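# Transfer 96-well plate from bench B1 into nest N1

## Task

Carry the 96-well plate from bench position B1 into the raised nest N1 so it rests level within the nest's locating features, with well A1 (the plate's clipped corner) at the nest corner labelled A1. Releasing it a few millimetres above its seat is acceptable, but a much larger drop at N1 counts as failure. The plate must stay in place without the robot supporting it, and the gripper must then open and withdraw from it.

## Robot and tools

ROBOT. Two 7-joint Kinova Gen3 arms, left_arm and right_arm, each carrying a Robotiq 2F-85 parallel gripper and a wrist camera (cam_left_wrist, cam_right_wrist, both 504x504). Bases in the scene frame: left_arm at (+0.043, +0.300, 0), right_arm at (-0.054, -0.267, 0). Either arm may be used; the idle one can be parked out of the way.

FRAMES. Scene frame: origin on the tabletop midway between the arms, +z up, +x outward over the table, left_arm on the +y side. The arm names do not indicate image sides. Gripper frame: +z runs along the fingers away from the wrist, y is the direction the pads close along. The reported end_effector_position is the spot between the pads when shut; closed fingertips stick out about 19 mm beyond it, open ones about 6 mm. Closing pushes the tips roughly 13 mm farther out, so keep that clearance over a surface. Open pads span the plate body across its width but not its base flange.

THE ROW. Every motion command uses rows of 16 numbers, each in [-1, 1], always covering both arms: left dx, dy, dz, rx, ry, rz, left gripper position, left gripper speed, then the same eight for the right arm. The first six per arm are an offset, not a pose: a displacement from that gripper's measured pose, in the gripper's own axes, where 1.0 equals 0.6 m or 180 degrees; rx, ry, rz form one rotation vector. Gripper position is absolute: +1 fully open (85 mm), 0 about 41 mm, pads touch near -0.8, -1 closes until stopped. Gripper speed: -1 about 20 mm/s, 0 about 85, +1 about 150. A 0 in a gripper slot is a real command, so to keep a gripper unchanged resend its previous two numbers. For an arm that should stay put, give it the offset back to its wanted pose in the first call of a reply and zeros in later calls.

execute_actions(actions): a list of actions run in sequence. Each action is a table of up to 15 rows, one per 1/30 s step; a shorter table repeats its final row to fill 15 steps. Every row of an action is measured from the pose at that action's start (for the first action, the last pose reported). Each step the target is clipped to within 70 mm and 16 degrees of the measured pose, and the arm stops at the last clipped pose, so long travels need several actions. An empty list just returns state and images.

move(target, speed, blocking): target is one 16-number row, offsets from the pose in the latest result that shows one, in gripper axes, same scaling. Each gripper follows a straight path; all paths finish together, lasting 0.5 to 10 s (cut off at 10 s). speed is top path speed in m/s, 0.002 to 0.5, default 0.25; rotation is capped at twice that in rad/s. Paths ignore obstacles and the other arm, and grippers may lag, wander or overshoot the speed, notably near full reach. Finger numbers apply at the start. With blocking=false the reply comes after 0.5 s while motion continues; use wait or stop before sending further motion. The move: line reports done, off_target, moving, held or fault, plus limits (paced means the pose was clipped; held means a safety check blocked steps, after which the arm may surge), and each gripper's remaining distance.

wait(seconds): 0 to 10, arms keep their last command; returns early if a running move finishes. stop(): brakes a running move; needs stopping room; fingers continue. zoom_image(camera, region): region [x0, y0, x1, y1] in pixels of that camera's latest image, at most 504 by 504. read_manual(section): only "licences". finished_scene(scene): give the current scene number; irreversible; reports success.

RESULTS. The state line gives each gripper's position (m) and quat_wxyz in the scene frame; printed positions may be off, more so at long reach. Hand target lines show where the controller is driving each gripper. A pose unreachable line means the clearance check altered or blocked that arm's command. position_measured_pct is about 50 minus 50 times the finger position (0 = fully open); fingers halting short of the request below about 90 means something is held or blocking; near 90 or above means the pads met.

GRIPPING. For a firm hold send -1 and keep sending it. For a gentle hold, open, then close to a value just under the object's width. To release, send a position wider than the object. Fingers stay put until the number changes by 0.01 or more, but re-close by themselves if the object slips or is lost.

CAUTIONS. Never push or knock anything off the table; that ends the scene. Avoid arm-to-arm contact, drops, slams and hard pressing: faster contact hits harder, and aiming past a contact presses harder (small repeated offsets against a rigid object do not push deeper). Joint torque reaching the load limit freezes that arm for 10 s and skips the rest of the call; a held object's weight adds load. MOTOR HOT appears at 60 °C; at 75 °C an OVER-TEMPERATURE FAULT makes the arm sag. Loose objects may occasionally be nudged by outside pushes.

Each tool is called by a JSON object that holds its "op" and its "data", one argument or row to a line.

## Session

{"op": "execute_actions", "data": {
  "actions": []
}}

Scene clock: 0.00 s.
left_arm: end_effector_position=(+0.4935, +0.3050, +0.1993) position_measured_pct=0.0 end_effector_quat_wxyz=(-0.001, -0.005, +1.000, -0.000) | right_arm: end_effector_position=(+0.3293, +0.1706, +0.1579) position_measured_pct=0.0 end_effector_quat_wxyz=(-0.391, +0.630, -0.576, +0.345)
Joint positions: left_arm=[-0.057  0.435  0.001  1.655 -0.     1.053  1.514] | right_arm=[-1.713  0.845  0.513  1.964  1.524  0.668  0.424]
Joint velocities: left_arm=[-0.001  0.    -0.001  0.001  0.    -0.    -0.   ] | right_arm=[-0.    -0.002 -0.    -0.001 -0.001  0.001 -0.001]
Motor temperatures (°C, as the motors report them): left_arm=[33 33 31 32 40 38 40] | right_arm=[34 28 33 32 39 38 41]
Hand target (left_arm): +0.493, +0.305, +0.199; -0.001, -0.005, +1.000, -0.000
Hand target (right_arm): +0.329, +0.171, +0.158; -0.391, +0.630, -0.576, +0.345

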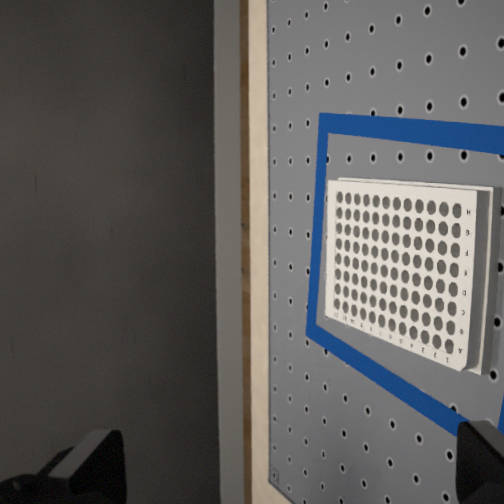

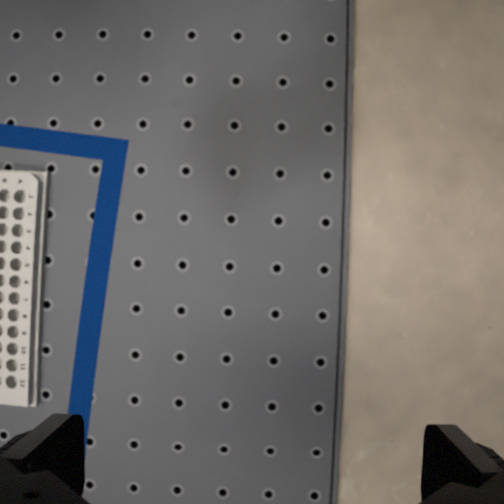

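{"op": "zoom_image", "data": {
  "camera": "cam_left_wrist",
  "region": [0, 0, 504, 504]
}}

{"op": "zoom_image", "data": {
  "camera": "cam_right_wrist",
  "region": [0, 0, 504, 504]
}}

Region (0, 0, 504, 504) of cam_left_wrist's 504x504 image, scaled by 1.000.

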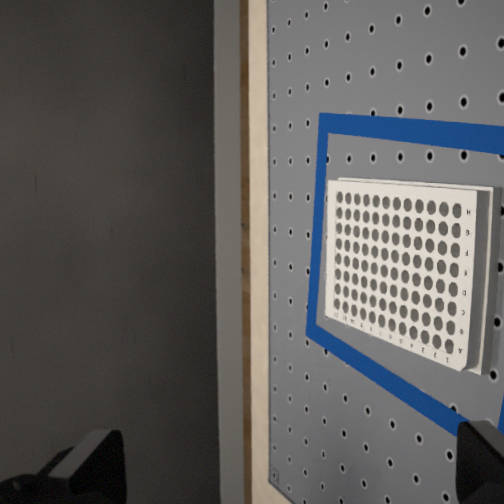

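Region (0, 0, 504, 504) of cam_right_wrist's 504x504 image, scaled by 1.000.

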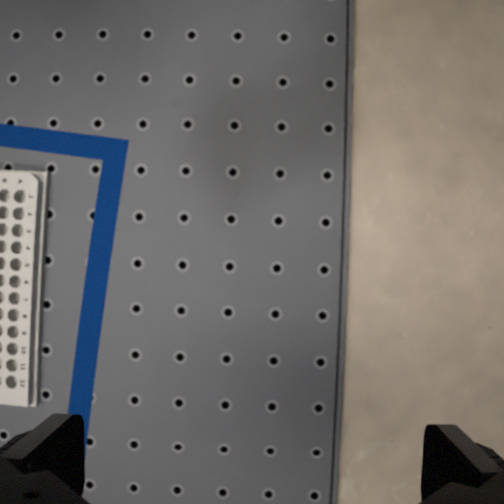

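{"op": "move", "data": {
  "target": [0,0,0,0,0,0,1,0, 0.528,-0.354,-0.204,-0.349,0,0,1,0],
  "speed": 0.3
}}

Scene clock: 7.37 s.
left_arm: end_effector_position=(+0.4935, +0.3050, +0.1993) position_measured_pct=0.0 end_effector_quat_wxyz=(-0.001, -0.005, +1.000, -0.000) | right_arm: end_effector_position=(+0.3488, -0.1527, +0.3972) position_measured_pct=0.0 end_effector_quat_wxyz=(-0.005, +0.741, -0.672, -0.004)
Joint positions: left_arm=[-0.057  0.435  0.001  1.655 -0.     1.053  1.514] | right_arm=[-0.929  0.324  0.903  1.295 -0.267  1.638  3.166]
Joint velocities: left_arm=[ 0.  0. -0. -0. -0.  0. -0.] | right_arm=[ 0.003  0.005  0.002  0.    -0.001  0.     0.001]
Motor temperatures (°C, as the motors report them): left_arm=[33 33 31 32 40 38 40] | right_arm=[34 28 33 32 39 39 41]
Hand target (left_arm): +0.493, +0.305, +0.199; -0.001, -0.005, +1.000, -0.000
Hand target (right_arm): +0.349, -0.153, +0.397; -0.005, +0.741, -0.672, -0.004
Off the commanded pose (left_arm): 0.000 m, 0 deg.
Off the commanded pose (right_arm): 0.003 m, 0 deg.
move: done; limits=paced

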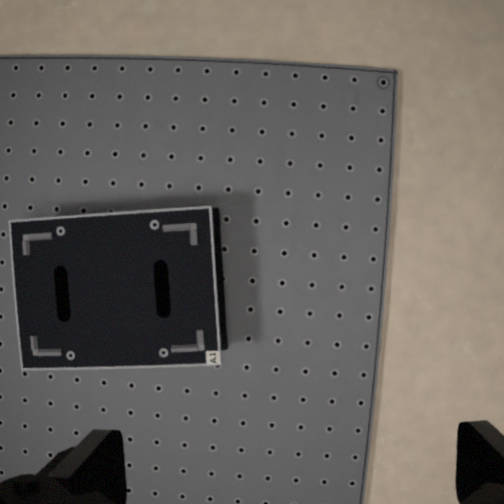

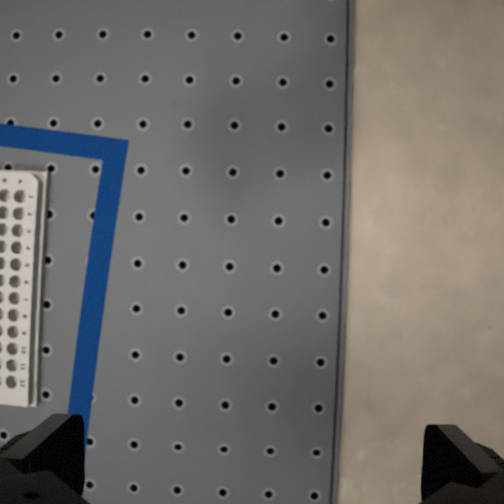

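{"op": "move", "data": {
  "target": [0.055,-0.258,0.083,0,0,0,1,0, -0.03,-0.167,0.2,0,0,0,1,0],
  "speed": 0.3
}}

Scene clock: 11.17 s.
left_arm: end_effector_position=(+0.4622, +0.1496, +0.1496) position_measured_pct=0.0 end_effector_quat_wxyz=(-0.001, -0.005, +1.000, -0.000) | right_arm: end_effector_position=(+0.4465, -0.1230, +0.2773) position_measured_pct=0.0 end_effector_quat_wxyz=(-0.005, +0.741, -0.671, -0.005)
Joint positions: left_arm=[ 0.266  0.491  0.045  1.751 -0.026  0.902  1.893] | right_arm=[-0.747  0.627  0.816  1.259 -0.461  1.436  3.268]
Joint velocities: left_arm=[ 0.002  0.001  0.003 -0.001 -0.002 -0.     0.002] | right_arm=[ 0.002  0.003  0.     0.001  0.     0.    -0.   ]
Motor temperatures (°C, as the motors report them): left_arm=[33 34 31 32 40 38 40] | right_arm=[34 28 33 32 39 39 41]
Hand target (left_arm): +0.462, +0.149, +0.150; -0.001, -0.005, +1.000, -0.000
Hand target (right_arm): +0.447, -0.123, +0.277; -0.005, +0.741, -0.671, -0.005
Off the commanded pose (left_arm): 0.000 m, 0 deg.
Off the commanded pose (right_arm): 0.001 m, 0 deg.
move: done

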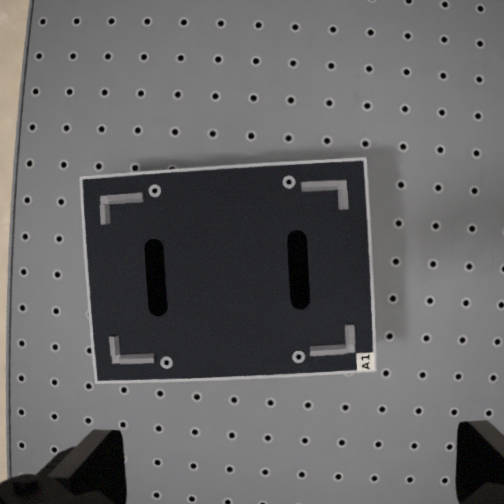

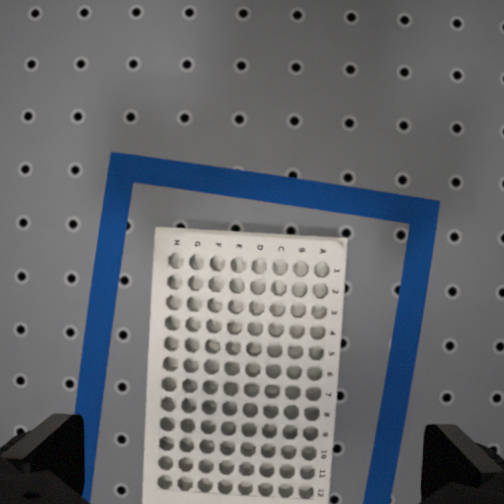

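{"op": "zoom_image", "data": {
  "camera": "cam_right_wrist",
  "region": [120, 200, 380, 504]
}}

{"op": "zoom_image", "data": {
  "camera": "cam_left_wrist",
  "region": [60, 130, 400, 410]
}}

Region (120, 200, 380, 504) of cam_right_wrist's 504x504 image, scaled by 1.658; it fills the left 431 columns of this view, and the rest is white.

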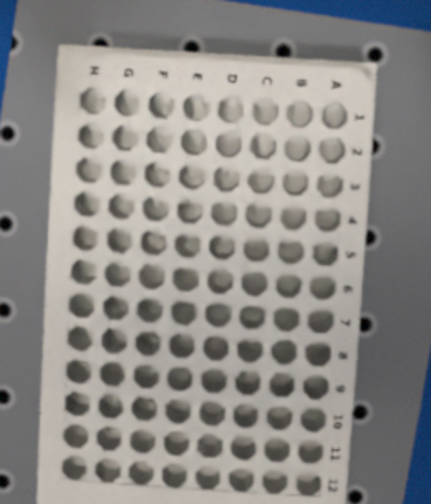

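Region (60, 130, 400, 410) of cam_left_wrist's 504x504 image, scaled by 1.482; it fills the top 415 rows of this view, and the rest is white.

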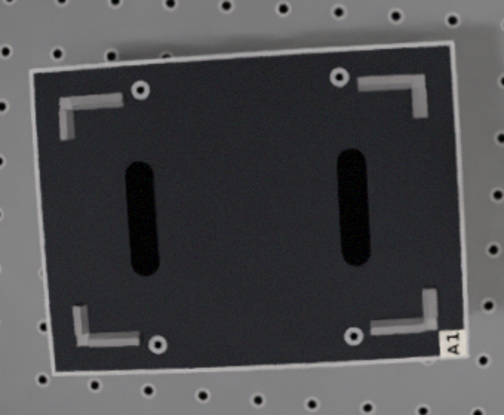

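{"op": "move", "data": {
  "target": [-0.005,-0.0083,0.165,0,0,0.009,1,0, 0.412,0.017,0.062,0,-0.3,0,1,0],
  "speed": 0.3
}}

Scene clock: 19.20 s.
left_arm: end_effector_position=(+0.4650, +0.1446, +0.0505) position_measured_pct=0.0 end_effector_quat_wxyz=(-0.001, +0.009, +1.000, -0.000) | right_arm: end_effector_position=(+0.4584, -0.3694, +0.2339) position_measured_pct=0.0 end_effector_quat_wxyz=(-0.310, +0.657, -0.596, -0.342)
Joint positions: left_arm=[ 0.28   0.672  0.04   1.832 -0.04   0.639  1.885] | right_arm=[ 0.369  1.015  0.468  0.956 -1.038  1.993  3.97 ]
Joint velocities: left_arm=[-0.001  0.001 -0.001 -0.    -0.     0.001 -0.   ] | right_arm=[ 0.003  0.004  0.     0.001 -0.     0.    -0.001]
Motor temperatures (°C, as the motors report them): left_arm=[33 34 31 32 40 38 40] | right_arm=[34 29 33 32 39 39 41]
Hand target (left_arm): +0.465, +0.145, +0.050; -0.001, +0.009, +1.000, -0.000
Hand target (right_arm): +0.458, -0.369, +0.234; -0.310, +0.657, -0.596, -0.342
Off the commanded pose (left_arm): 0.000 m, 0 deg.
Off the commanded pose (right_arm): 0.003 m, 0 deg.
move: done

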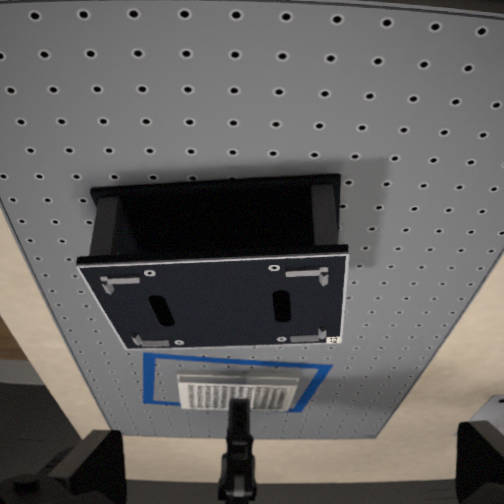

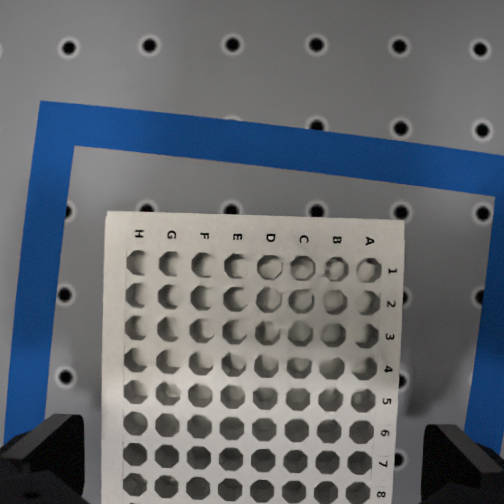

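{"op": "zoom_image", "data": {
  "camera": "cam_right_wrist",
  "region": [60, 380, 160, 480]
}}

{"op": "zoom_image", "data": {
  "camera": "cam_right_wrist",
  "region": [350, 380, 450, 480]
}}

{"op": "zoom_image", "data": {
  "camera": "cam_right_wrist",
  "region": [90, 190, 420, 310]
}}

Region (60, 380, 160, 480) of cam_right_wrist's 504x504 image, scaled by 5.040.

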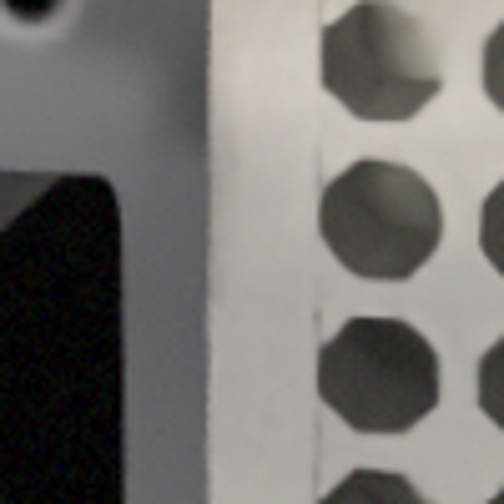

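Region (350, 380, 450, 480) of cam_right_wrist's 504x504 image, scaled by 5.040.

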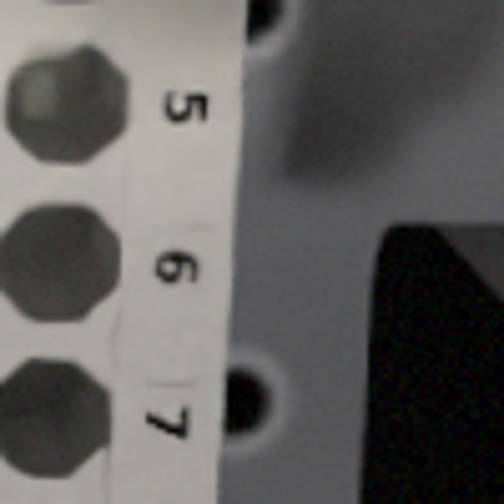

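Region (90, 190, 420, 310) of cam_right_wrist's 504x504 image, scaled by 1.527; it fills the top 183 rows of this view, and the rest is white.

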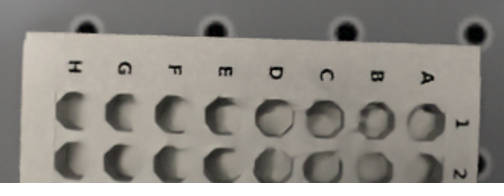

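{"op": "move", "data": {
  "target": [0,-0.0027,0.0275,0,0,0.002,1,0, 0,0,0,0,0,0,1,0],
  "speed": 0.1
}}

{"op": "zoom_image", "data": {
  "camera": "cam_right_wrist",
  "region": [50, 380, 150, 480]
}}

{"op": "zoom_image", "data": {
  "camera": "cam_right_wrist",
  "region": [360, 380, 460, 480]
}}

{"op": "zoom_image", "data": {
  "camera": "cam_left_wrist",
  "region": [170, 350, 310, 430]
}}

Scene clock: 23.13 s.
left_arm: end_effector_position=(+0.4651, +0.1430, +0.0341) position_measured_pct=0.0 end_effector_quat_wxyz=(-0.000, +0.012, +1.000, -0.001) | right_arm: end_effector_position=(+0.4584, -0.3694, +0.2339) position_measured_pct=0.0 end_effector_quat_wxyz=(-0.310, +0.657, -0.596, -0.342)
Joint positions: left_arm=[ 0.284  0.706  0.039  1.839 -0.042  0.598  1.885] | right_arm=[ 0.369  1.015  0.468  0.956 -1.038  1.993  3.97 ]
Joint velocities: left_arm=[ 0.     0.002 -0.     0.001 -0.     0.    -0.   ] | right_arm=[-0.    -0.002 -0.001  0.001 -0.     0.     0.001]
Motor temperatures (°C, as the motors report them): left_arm=[33 34 31 32 40 38 40] | right_arm=[34 29 33 32 39 39 41]
Hand target (left_arm): +0.465, +0.143, +0.034; -0.001, +0.012, +1.000, -0.000
Hand target (right_arm): +0.458, -0.369, +0.234; -0.310, +0.657, -0.596, -0.342
Off the commanded pose (left_arm): 0.000 m, 0 deg.
Off the commanded pose (right_arm): 0.000 m, 0 deg.
move: done

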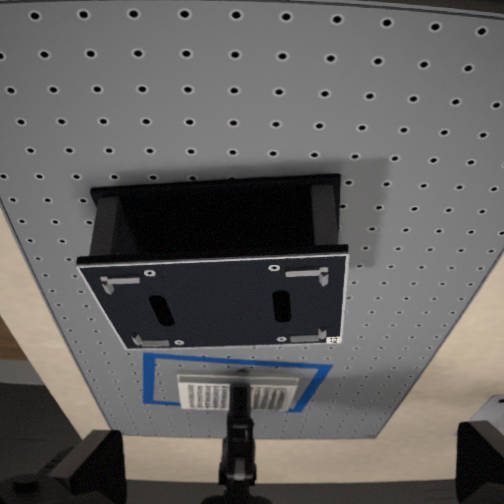

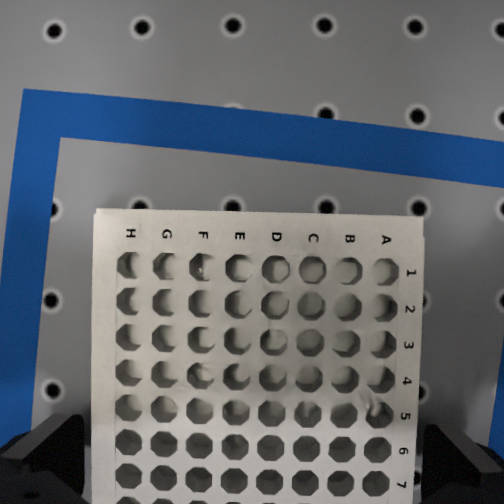

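Region (50, 380, 150, 480) of cam_right_wrist's 504x504 image, scaled by 5.040.

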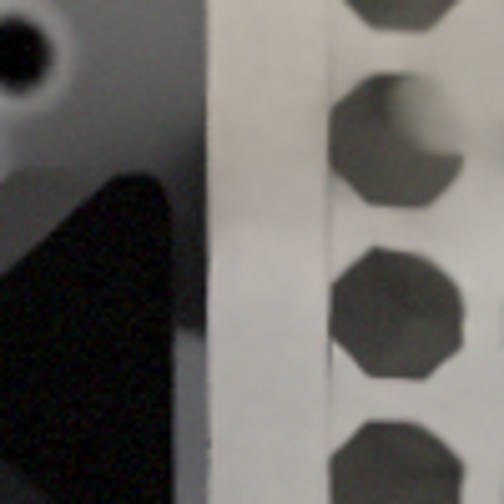

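Region (360, 380, 460, 480) of cam_right_wrist's 504x504 image, scaled by 5.040.

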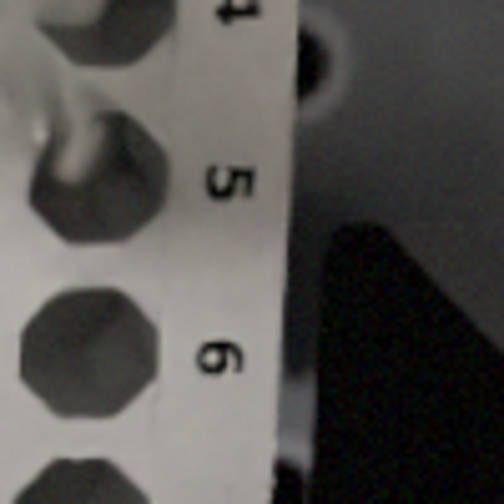

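Region (170, 350, 310, 430) of cam_left_wrist's 504x504 image, scaled by 3.600; it fills the top 288 rows of this view, and the rest is white.

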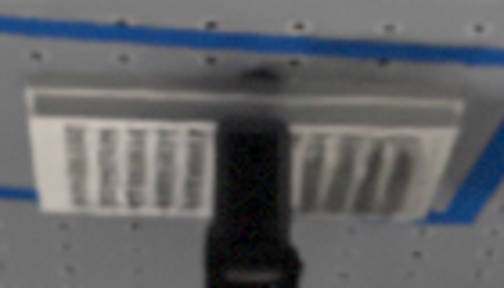

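{"op": "move", "data": {
  "target": [0,0,0.0167,0,0,0,1,0, 0,0,0,0,0,0,1,0],
  "speed": 0.04
}}

{"op": "zoom_image", "data": {
  "camera": "cam_left_wrist",
  "region": [200, 360, 280, 410]
}}

Scene clock: 24.77 s.
left_arm: end_effector_position=(+0.4651, +0.1429, +0.0242) position_measured_pct=0.0 end_effector_quat_wxyz=(-0.000, +0.012, +1.000, -0.001) | right_arm: end_effector_position=(+0.4584, -0.3694, +0.2339) position_measured_pct=0.0 end_effector_quat_wxyz=(-0.310, +0.657, -0.596, -0.342)
Joint positions: left_arm=[ 0.285  0.726  0.037  1.844 -0.043  0.573  1.885] | right_arm=[ 0.369  1.015  0.468  0.956 -1.038  1.993  3.97 ]
Joint velocities: left_arm=[-0.     0.002  0.    -0.001  0.    -0.001  0.   ] | right_arm=[ 0.001 -0.001  0.     0.001 -0.001  0.001 -0.   ]
Motor temperatures (°C, as the motors report them): left_arm=[33 34 31 32 40 38 40] | right_arm=[34 29 33 32 39 39 41]
Hand target (left_arm): +0.465, +0.143, +0.024; -0.000, +0.012, +1.000, -0.001
Hand target (right_arm): +0.458, -0.369, +0.234; -0.310, +0.657, -0.596, -0.342
Off the commanded pose (left_arm): 0.000 m, 0 deg.
Off the commanded pose (right_arm): 0.000 m, 0 deg.
move: done

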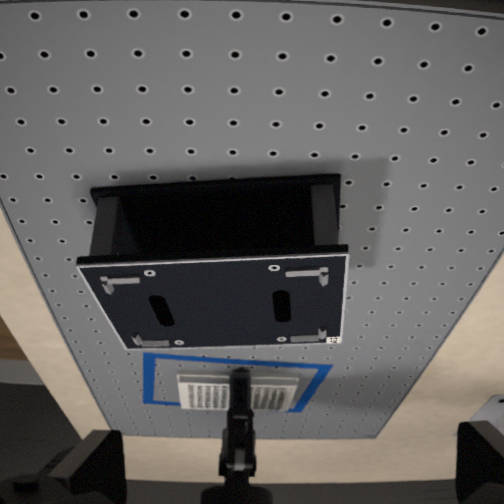

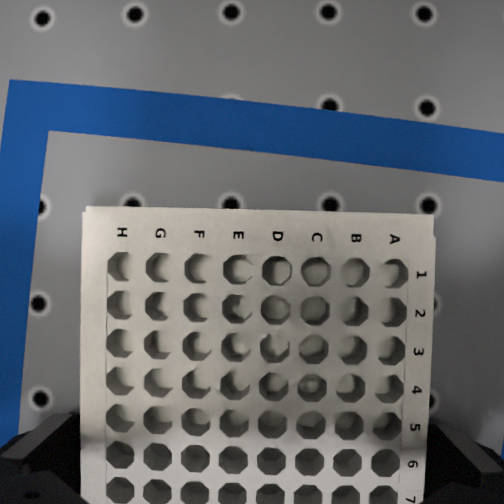

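Region (200, 360, 280, 410) of cam_left_wrist's 504x504 image, scaled by 6.300; it fills the top 315 rows of this view, and the rest is white.

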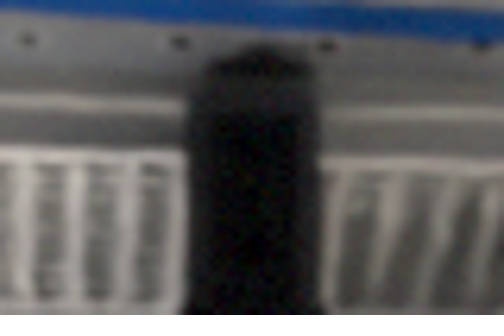

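{"op": "execute_actions", "data": {
  "actions": [
    [[0,0,0,0,0,0,0.8,-1, 0,0,0,0,0,0,1,0]]
  ]
}}

Scene clock: 26.03 s.
left_arm: end_effector_position=(+0.4656, +0.1427, +0.0267) position_measured_pct=6.7 end_effector_quat_wxyz=(+0.001, +0.012, +1.000, -0.001) | right_arm: end_effector_position=(+0.4584, -0.3694, +0.2339) position_measured_pct=0.0 end_effector_quat_wxyz=(-0.310, +0.657, -0.596, -0.342)
Joint positions: left_arm=[ 0.285  0.721  0.037  1.844 -0.043  0.575  1.885] | right_arm=[ 0.369  1.015  0.468  0.956 -1.038  1.993  3.97 ]
Joint velocities: left_arm=[ 0.001 -0.004  0.001 -0.    -0.     0.002  0.   ] | right_arm=[ 0.    -0.     0.    -0.001  0.001 -0.     0.   ]
Motor temperatures (°C, as the motors report them): left_arm=[33 34 31 32 40 38 40] | right_arm=[34 29 33 32 39 39 41]
Hand target (left_arm): +0.465, +0.143, +0.024; -0.000, +0.012, +1.000, -0.001
Hand target (right_arm): +0.458, -0.369, +0.234; -0.310, +0.657, -0.596, -0.342
Off the commanded pose (left_arm): 0.003 m, 0 deg.
Off the commanded pose (right_arm): 0.000 m, 0 deg.

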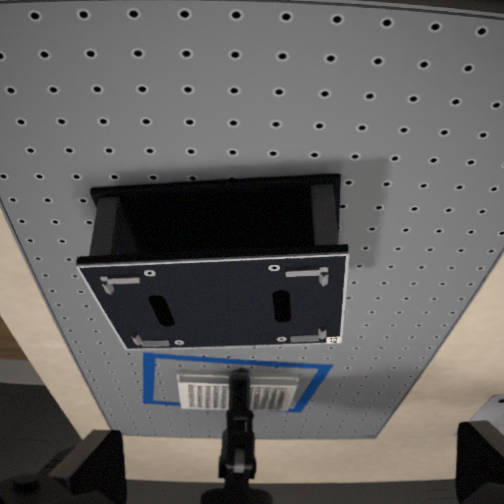

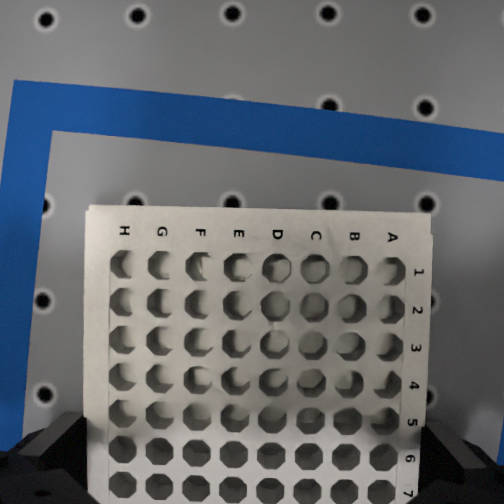

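{"op": "move", "data": {
  "target": [0,-0.08,-0.2,0,0,0,0.8,-1, 0,0,0,0,0,0,1,0],
  "speed": 0.2
}}

Scene clock: 28.80 s.
left_arm: end_effector_position=(+0.4642, +0.0949, +0.1467) position_measured_pct=7.1 end_effector_quat_wxyz=(+0.001, +0.012, +1.000, -0.001) | right_arm: end_effector_position=(+0.4584, -0.3694, +0.2339) position_measured_pct=0.0 end_effector_quat_wxyz=(-0.310, +0.657, -0.596, -0.342)
Joint positions: left_arm=[ 0.373  0.538  0.055  1.677 -0.034  0.926  1.976] | right_arm=[ 0.369  1.015  0.468  0.956 -1.038  1.993  3.97 ]
Joint velocities: left_arm=[ 0.002 -0.004  0.001 -0.    -0.001  0.     0.001] | right_arm=[-0.001 -0.     0.     0.001 -0.     0.002 -0.001]
Motor temperatures (°C, as the motors report them): left_arm=[33 34 31 32 40 38 40] | right_arm=[34 29 33 32 39 39 41]
Hand target (left_arm): +0.464, +0.095, +0.147; +0.001, +0.012, +1.000, -0.001
Hand target (right_arm): +0.458, -0.369, +0.234; -0.310, +0.657, -0.596, -0.342
Off the commanded pose (left_arm): 0.000 m, 0 deg.
Off the commanded pose (right_arm): 0.000 m, 0 deg.
move: done

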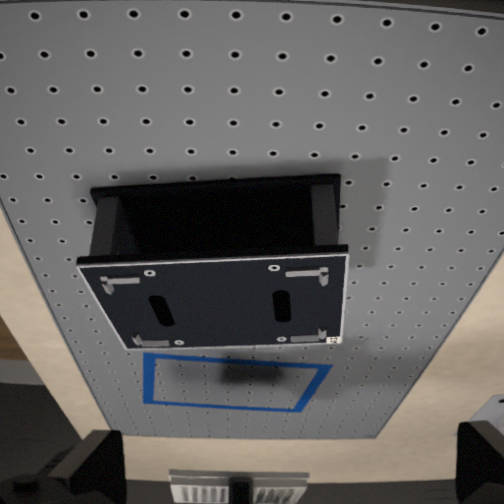

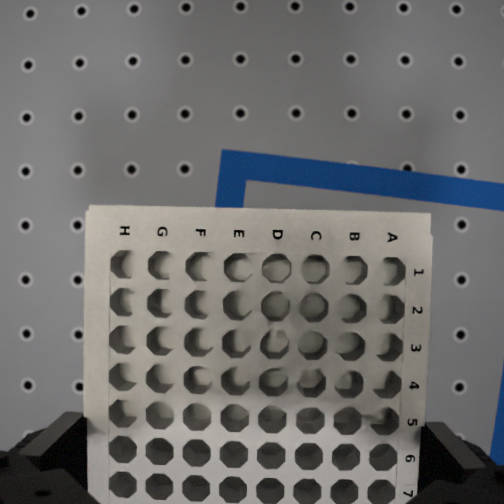

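{"op": "move", "data": {
  "target": [-0.062,-0.419,0.015,0,0,-0.053,0.8,-1, 0,0,0,0,0,0,1,0],
  "speed": 0.25
}}

Scene clock: 31.00 s.
left_arm: end_effector_position=(+0.4956, -0.1571, +0.1388) position_measured_pct=7.1 end_effector_quat_wxyz=(+0.001, -0.071, +0.997, -0.001) | right_arm: end_effector_position=(+0.4584, -0.3694, +0.2339) position_measured_pct=0.0 end_effector_quat_wxyz=(-0.310, +0.657, -0.596, -0.342)
Joint positions: left_arm=[ 0.744  0.936  0.044  0.907 -0.037  1.295  2.484] | right_arm=[ 0.369  1.015  0.468  0.956 -1.038  1.993  3.97 ]
Joint velocities: left_arm=[ 0.003  0.016  0.002 -0.007 -0.001  0.003  0.001] | right_arm=[ 0.    -0.002  0.001 -0.001  0.    -0.     0.   ]
Motor temperatures (°C, as the motors report them): left_arm=[33 34 31 32 40 38 40] | right_arm=[34 29 33 32 39 39 41]
Hand target (left_arm): +0.495, -0.157, +0.138; +0.001, -0.071, +0.997, -0.001
Hand target (right_arm): +0.458, -0.369, +0.234; -0.310, +0.657, -0.596, -0.342
Off the commanded pose (left_arm): 0.001 m, 0 deg.
Off the commanded pose (right_arm): 0.000 m, 0 deg.
move: done

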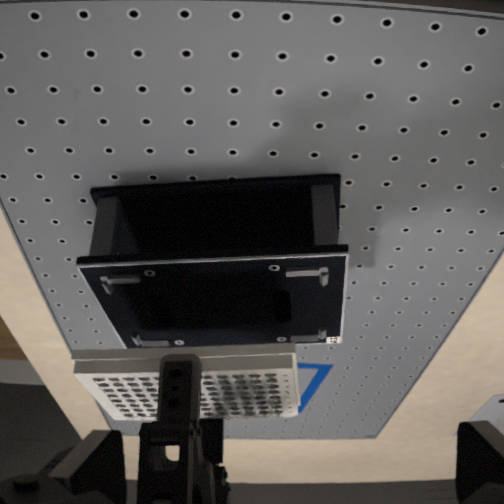

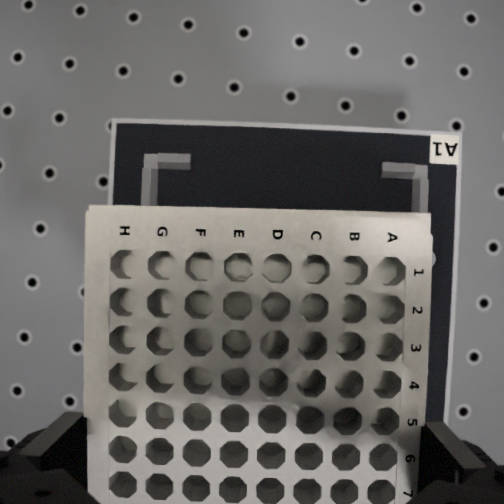

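{"op": "execute_actions", "data": {
  "actions": []
}}

{"op": "zoom_image", "data": {
  "camera": "cam_right_wrist",
  "region": [80, 110, 200, 230]
}}

{"op": "zoom_image", "data": {
  "camera": "cam_right_wrist",
  "region": [360, 110, 480, 230]
}}

{"op": "zoom_image", "data": {
  "camera": "cam_left_wrist",
  "region": [60, 240, 360, 430]
}}

Scene clock: 31.77 s.
left_arm: end_effector_position=(+0.4954, -0.1572, +0.1379) position_measured_pct=7.1 end_effector_quat_wxyz=(+0.001, -0.071, +0.997, -0.001) | right_arm: end_effector_position=(+0.4584, -0.3694, +0.2339) position_measured_pct=0.0 end_effector_quat_wxyz=(-0.310, +0.657, -0.596, -0.342)
Joint positions: left_arm=[ 0.745  0.938  0.044  0.907 -0.037  1.295  2.484] | right_arm=[ 0.369  1.015  0.468  0.956 -1.038  1.993  3.97 ]
Joint velocities: left_arm=[-0. -0. -0.  0.  0.  0.  0.] | right_arm=[-0. -0.  0.  0.  0.  0.  0.]
Motor temperatures (°C, as the motors report them): left_arm=[33 34 31 32 40 38 40] | right_arm=[34 29 33 32 39 39 41]
Hand target (left_arm): +0.495, -0.157, +0.138; +0.001, -0.071, +0.997, -0.001
Hand target (right_arm): +0.458, -0.369, +0.234; -0.310, +0.657, -0.596, -0.342
Off the commanded pose (left_arm): 0.000 m, 0 deg.
Off the commanded pose (right_arm): 0.000 m, 0 deg.

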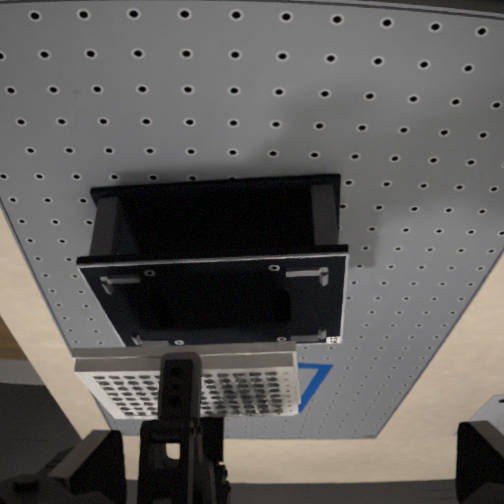

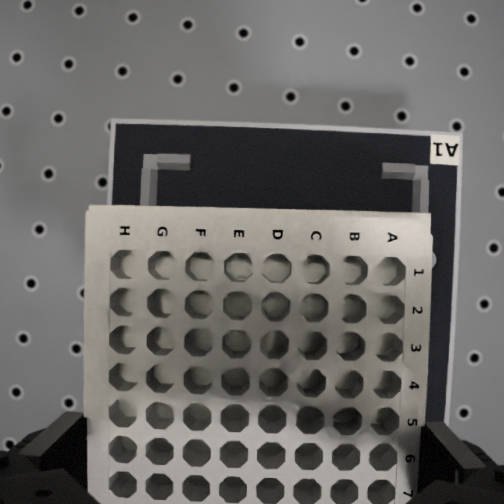

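Region (80, 110, 200, 230) of cam_right_wrist's 504x504 image, scaled by 4.200.

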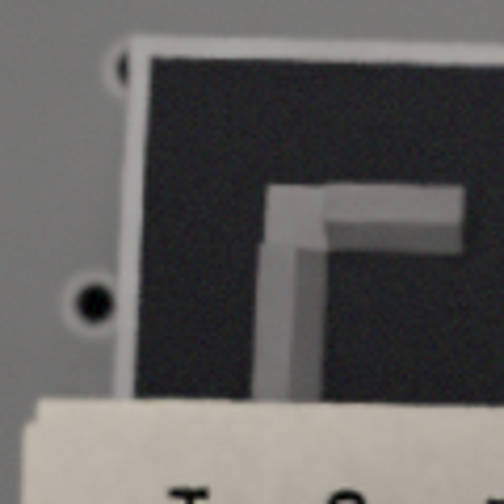

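Region (360, 110, 480, 230) of cam_right_wrist's 504x504 image, scaled by 4.200.

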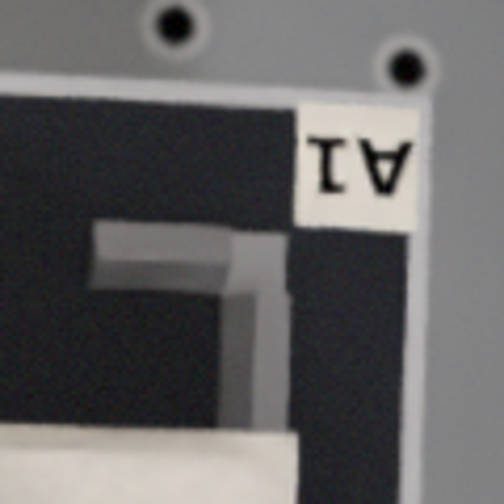

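Region (60, 240, 360, 430) of cam_left_wrist's 504x504 image, scaled by 1.680; it fills the top 319 rows of this view, and the rest is white.

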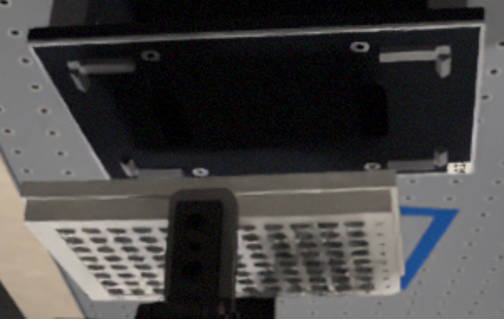

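{"op": "move", "data": {
  "target": [0.015,0.0125,0.063,0,0,0.004,0.8,-1, 0,0,0,0,0,0,1,0],
  "speed": 0.1
}}

{"op": "zoom_image", "data": {
  "camera": "cam_right_wrist",
  "region": [60, 130, 160, 230]
}}

{"op": "zoom_image", "data": {
  "camera": "cam_right_wrist",
  "region": [360, 130, 460, 230]
}}

{"op": "zoom_image", "data": {
  "camera": "cam_left_wrist",
  "region": [60, 240, 360, 430]
}}

Scene clock: 35.93 s.
left_arm: end_effector_position=(+0.4854, -0.1512, +0.0999) position_measured_pct=7.1 end_effector_quat_wxyz=(+0.000, -0.065, +0.998, -0.001) | right_arm: end_effector_position=(+0.4584, -0.3694, +0.2339) position_measured_pct=0.0 end_effector_quat_wxyz=(-0.310, +0.657, -0.596, -0.342)
Joint positions: left_arm=[ 0.747  0.943  0.043  1.024 -0.037  1.173  2.477] | right_arm=[ 0.369  1.015  0.468  0.956 -1.038  1.993  3.97 ]
Joint velocities: left_arm=[ 0.    -0.002 -0.001 -0.     0.    -0.     0.   ] | right_arm=[-0.001  0.     0.001 -0.001 -0.001  0.001  0.001]
Motor temperatures (°C, as the motors report them): left_arm=[33 34 31 32 40 38 40] | right_arm=[34 29 33 32 39 39 41]
Hand target (left_arm): +0.485, -0.151, +0.100; +0.001, -0.065, +0.998, -0.001
Hand target (right_arm): +0.458, -0.369, +0.234; -0.310, +0.657, -0.596, -0.342
Off the commanded pose (left_arm): 0.000 m, 0 deg.
Off the commanded pose (right_arm): 0.000 m, 0 deg.
move: done

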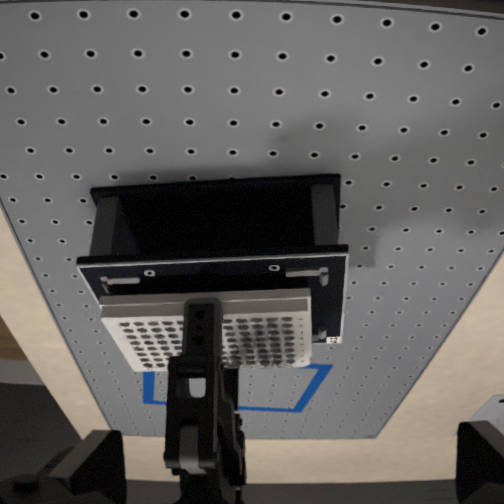

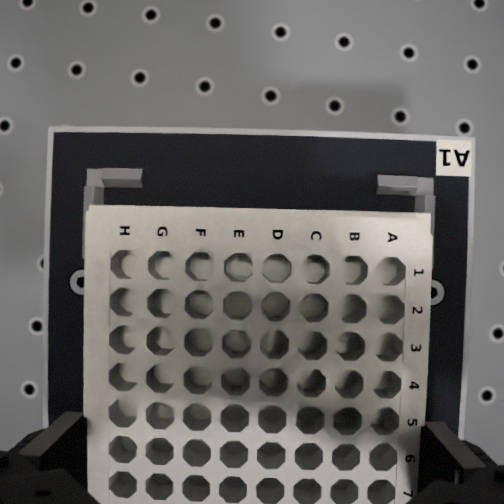

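Region (60, 130, 160, 230) of cam_right_wrist's 504x504 image, scaled by 5.040.

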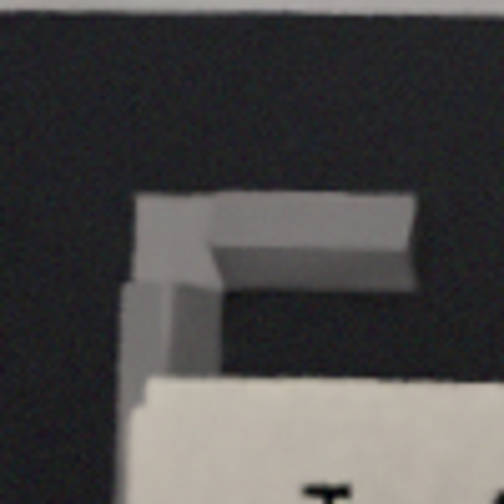

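Region (360, 130, 460, 230) of cam_right_wrist's 504x504 image, scaled by 5.040.

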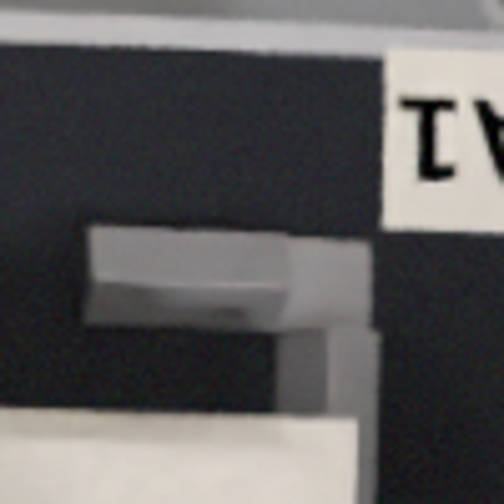

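Region (60, 240, 360, 430) of cam_left_wrist's 504x504 image, scaled by 1.680; it fills the top 319 rows of this view, and the rest is white.

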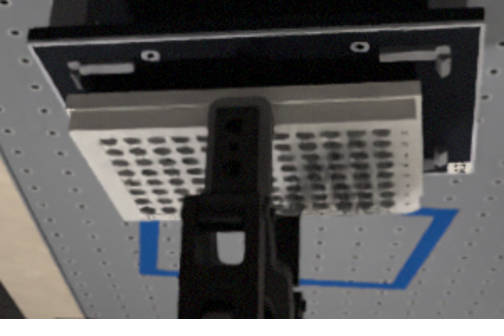

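{"op": "move", "data": {
  "target": [0.0088,-0.0007,0.006,0,0,0,0.8,-1, 0,0,0,0,0,0,1,0],
  "speed": 0.05
}}

{"op": "zoom_image", "data": {
  "camera": "cam_right_wrist",
  "region": [60, 150, 160, 250]
}}

{"op": "zoom_image", "data": {
  "camera": "cam_right_wrist",
  "region": [360, 150, 460, 250]
}}

{"op": "zoom_image", "data": {
  "camera": "cam_left_wrist",
  "region": [80, 250, 350, 350]
}}

Scene clock: 38.53 s.
left_arm: end_effector_position=(+0.4803, -0.1523, +0.0962) position_measured_pct=7.1 end_effector_quat_wxyz=(+0.000, -0.065, +0.998, -0.001) | right_arm: end_effector_position=(+0.4584, -0.3694, +0.2339) position_measured_pct=0.0 end_effector_quat_wxyz=(-0.310, +0.657, -0.596, -0.342)
Joint positions: left_arm=[ 0.754  0.94   0.042  1.043 -0.037  1.157  2.484] | right_arm=[ 0.369  1.015  0.468  0.956 -1.038  1.993  3.97 ]
Joint velocities: left_arm=[-0.001 -0.     0.     0.    -0.     0.     0.   ] | right_arm=[ 0.001  0.    -0.001 -0.001  0.001 -0.     0.001]
Motor temperatures (°C, as the motors report them): left_arm=[33 34 31 32 40 38 40] | right_arm=[34 29 33 32 39 39 41]
Hand target (left_arm): +0.480, -0.152, +0.096; +0.000, -0.065, +0.998, -0.001
Hand target (right_arm): +0.458, -0.369, +0.234; -0.310, +0.657, -0.596, -0.342
Off the commanded pose (left_arm): 0.000 m, 0 deg.
Off the commanded pose (right_arm): 0.000 m, 0 deg.
move: done

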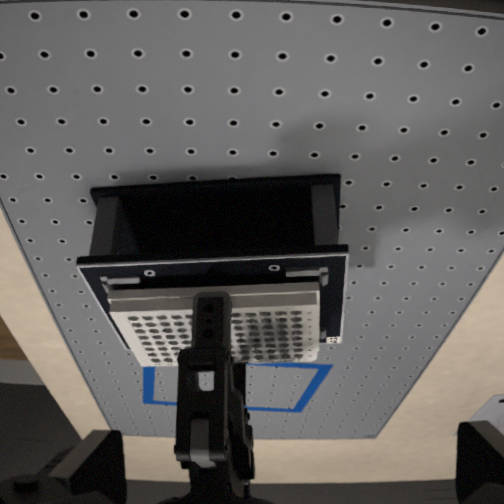

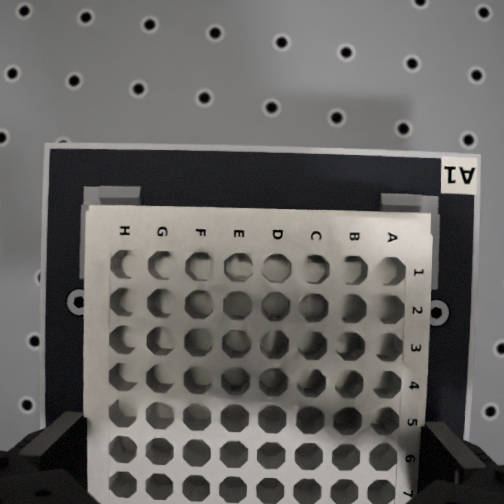

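Region (60, 150, 160, 250) of cam_right_wrist's 504x504 image, scaled by 5.040.

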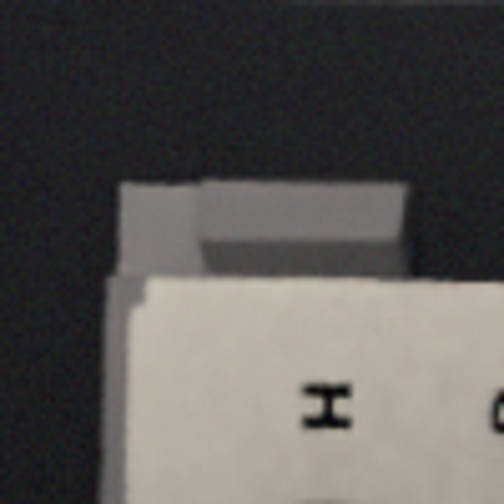

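Region (360, 150, 460, 250) of cam_right_wrist's 504x504 image, scaled by 5.040.

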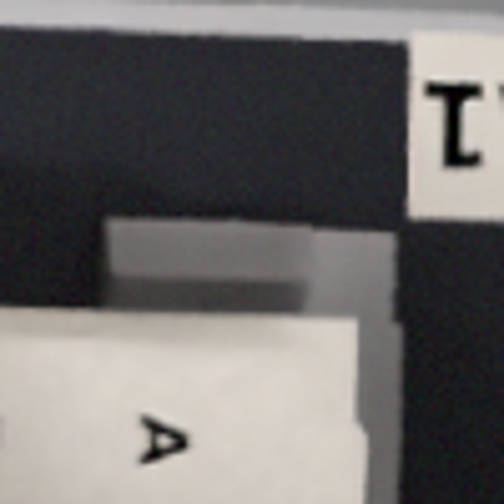

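Region (80, 250, 350, 350) of cam_left_wrist's 504x504 image, scaled by 1.867; it fills the top 187 rows of this view, and the rest is white.

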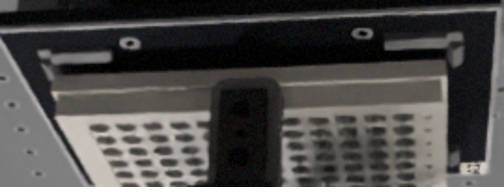

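{"op": "move", "data": {
  "target": [0,0,0.012,0,0,0,0.8,-1, 0,0,0,0,0,0,1,0],
  "speed": 0.015
}}

{"op": "zoom_image", "data": {
  "camera": "cam_left_wrist",
  "region": [80, 250, 220, 320]
}}

{"op": "zoom_image", "data": {
  "camera": "cam_left_wrist",
  "region": [220, 250, 360, 350]
}}

Scene clock: 40.00 s.
left_arm: end_effector_position=(+0.4802, -0.1523, +0.0890) position_measured_pct=7.1 end_effector_quat_wxyz=(+0.000, -0.065, +0.998, -0.001) | right_arm: end_effector_position=(+0.4584, -0.3694, +0.2339) position_measured_pct=0.0 end_effector_quat_wxyz=(-0.310, +0.657, -0.596, -0.342)
Joint positions: left_arm=[ 0.755  0.948  0.042  1.051 -0.036  1.142  2.484] | right_arm=[ 0.369  1.015  0.468  0.956 -1.038  1.993  3.97 ]
Joint velocities: left_arm=[ 0.  0. -0. -0.  0. -0. -0.] | right_arm=[ 0.     0.001  0.    -0.001  0.    -0.     0.   ]
Motor temperatures (°C, as the motors report them): left_arm=[33 34 31 32 40 38 40] | right_arm=[34 29 33 32 39 39 41]
Hand target (left_arm): +0.480, -0.152, +0.089; +0.000, -0.065, +0.998, -0.001
Hand target (right_arm): +0.458, -0.369, +0.234; -0.310, +0.657, -0.596, -0.342
Off the commanded pose (left_arm): 0.000 m, 0 deg.
Off the commanded pose (right_arm): 0.000 m, 0 deg.
move: done

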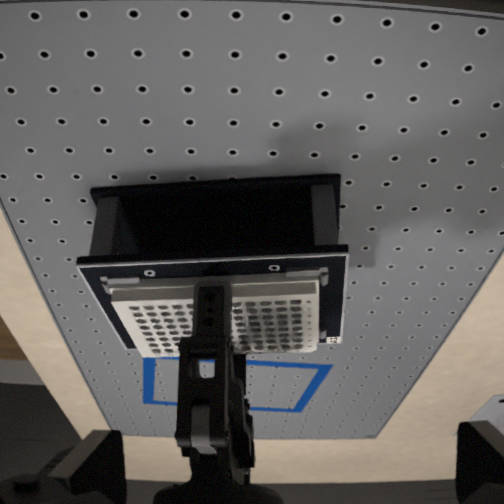

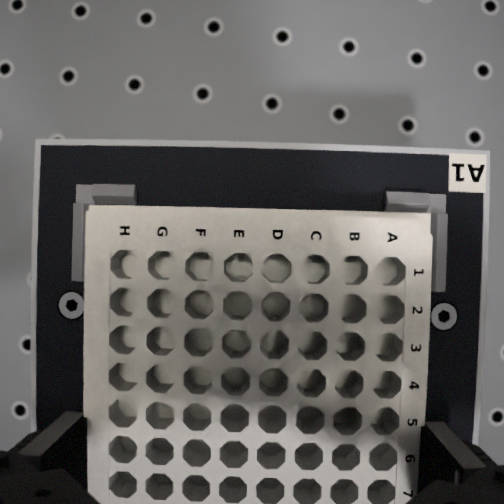

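Region (80, 250, 220, 320) of cam_left_wrist's 504x504 image, scaled by 3.600.

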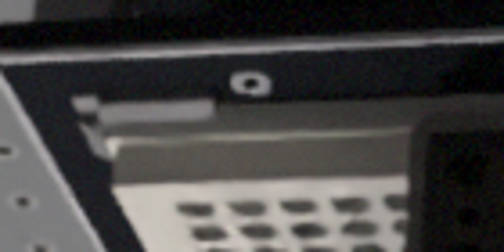

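Region (220, 250, 360, 350) of cam_left_wrist's 504x504 image, scaled by 3.600; it fills the top 360 rows of this view, and the rest is white.

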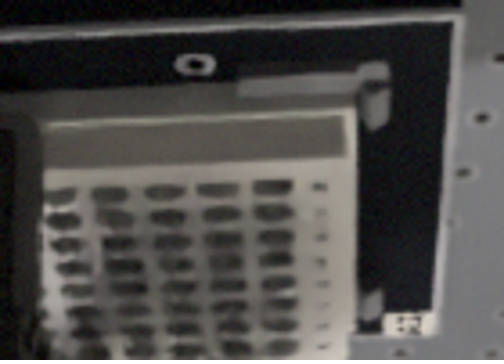

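{"op": "execute_actions", "data": {
  "actions": [
    [[0,0,0.0004,0,0,0,0.8,-1,0,0,0,0,0,0,1,0],[0,0,0.0008,0,0,0,0.8,-1,0,0,0,0,0,0,1,0],[0,0,0.0012,0,0,0,0.8,-1,0,0,0,0,0,0,1,0],[0,0,0.0016,0,0,0,0.8,-1,0,0,0,0,0,0,1,0],[0,0,0.0018,0,0,0,0.8,-1,0,0,0,0,0,0,1,0],[0,0,0.0018,0,0,0,0.8,-1,0,0,0,0,0,0,1,0],[0,0,0.0018,0,0,0,0.8,-1,0,0,0,0,0,0,1,0],[0,0,0.0018,0,0,0,0.8,-1,0,0,0,0,0,0,1,0],[0,0,0.0018,0,0,0,0.8,-1,0,0,0,0,0,0,1,0],[0,0,0.0018,0,0,0,1,-0.7,0,0,0,0,0,0,1,0]]
  ]
}}

Scene clock: 42.77 s.
left_arm: end_effector_position=(+0.4801, -0.1524, +0.0880) position_measured_pct=2.4 end_effector_quat_wxyz=(+0.000, -0.065, +0.998, -0.001) | right_arm: end_effector_position=(+0.4584, -0.3694, +0.2339) position_measured_pct=0.0 end_effector_quat_wxyz=(-0.310, +0.657, -0.596, -0.342)
Joint positions: left_arm=[ 0.755  0.949  0.041  1.052 -0.036  1.139  2.484] | right_arm=[ 0.369  1.015  0.468  0.956 -1.038  1.993  3.97 ]
Joint velocities: left_arm=[-0.     0.002 -0.001 -0.     0.    -0.    -0.   ] | right_arm=[-0.     0.     0.    -0.     0.001 -0.001 -0.001]
Motor temperatures (°C, as the motors report them): left_arm=[33 34 31 32 40 38 40] | right_arm=[34 29 33 33 39 39 41]
Hand target (left_arm): +0.480, -0.152, +0.088; +0.000, -0.065, +0.998, -0.001
Hand target (right_arm): +0.458, -0.369, +0.234; -0.310, +0.657, -0.596, -0.342
Off the commanded pose (left_arm): 0.000 m, 0 deg.
Off the commanded pose (right_arm): 0.000 m, 0 deg.

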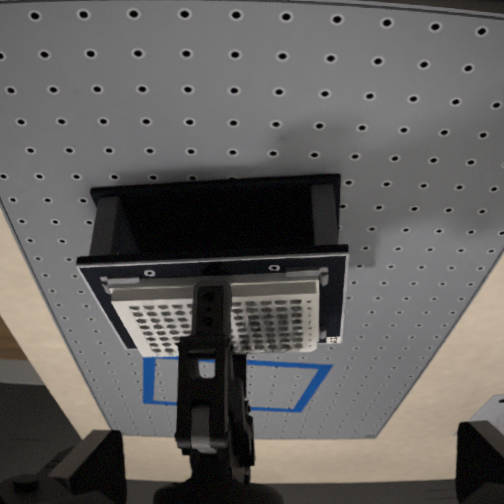

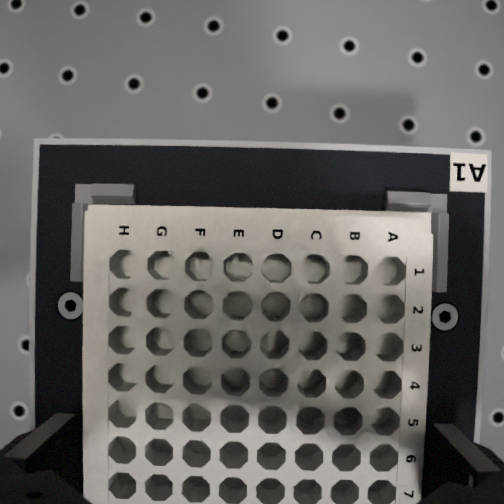

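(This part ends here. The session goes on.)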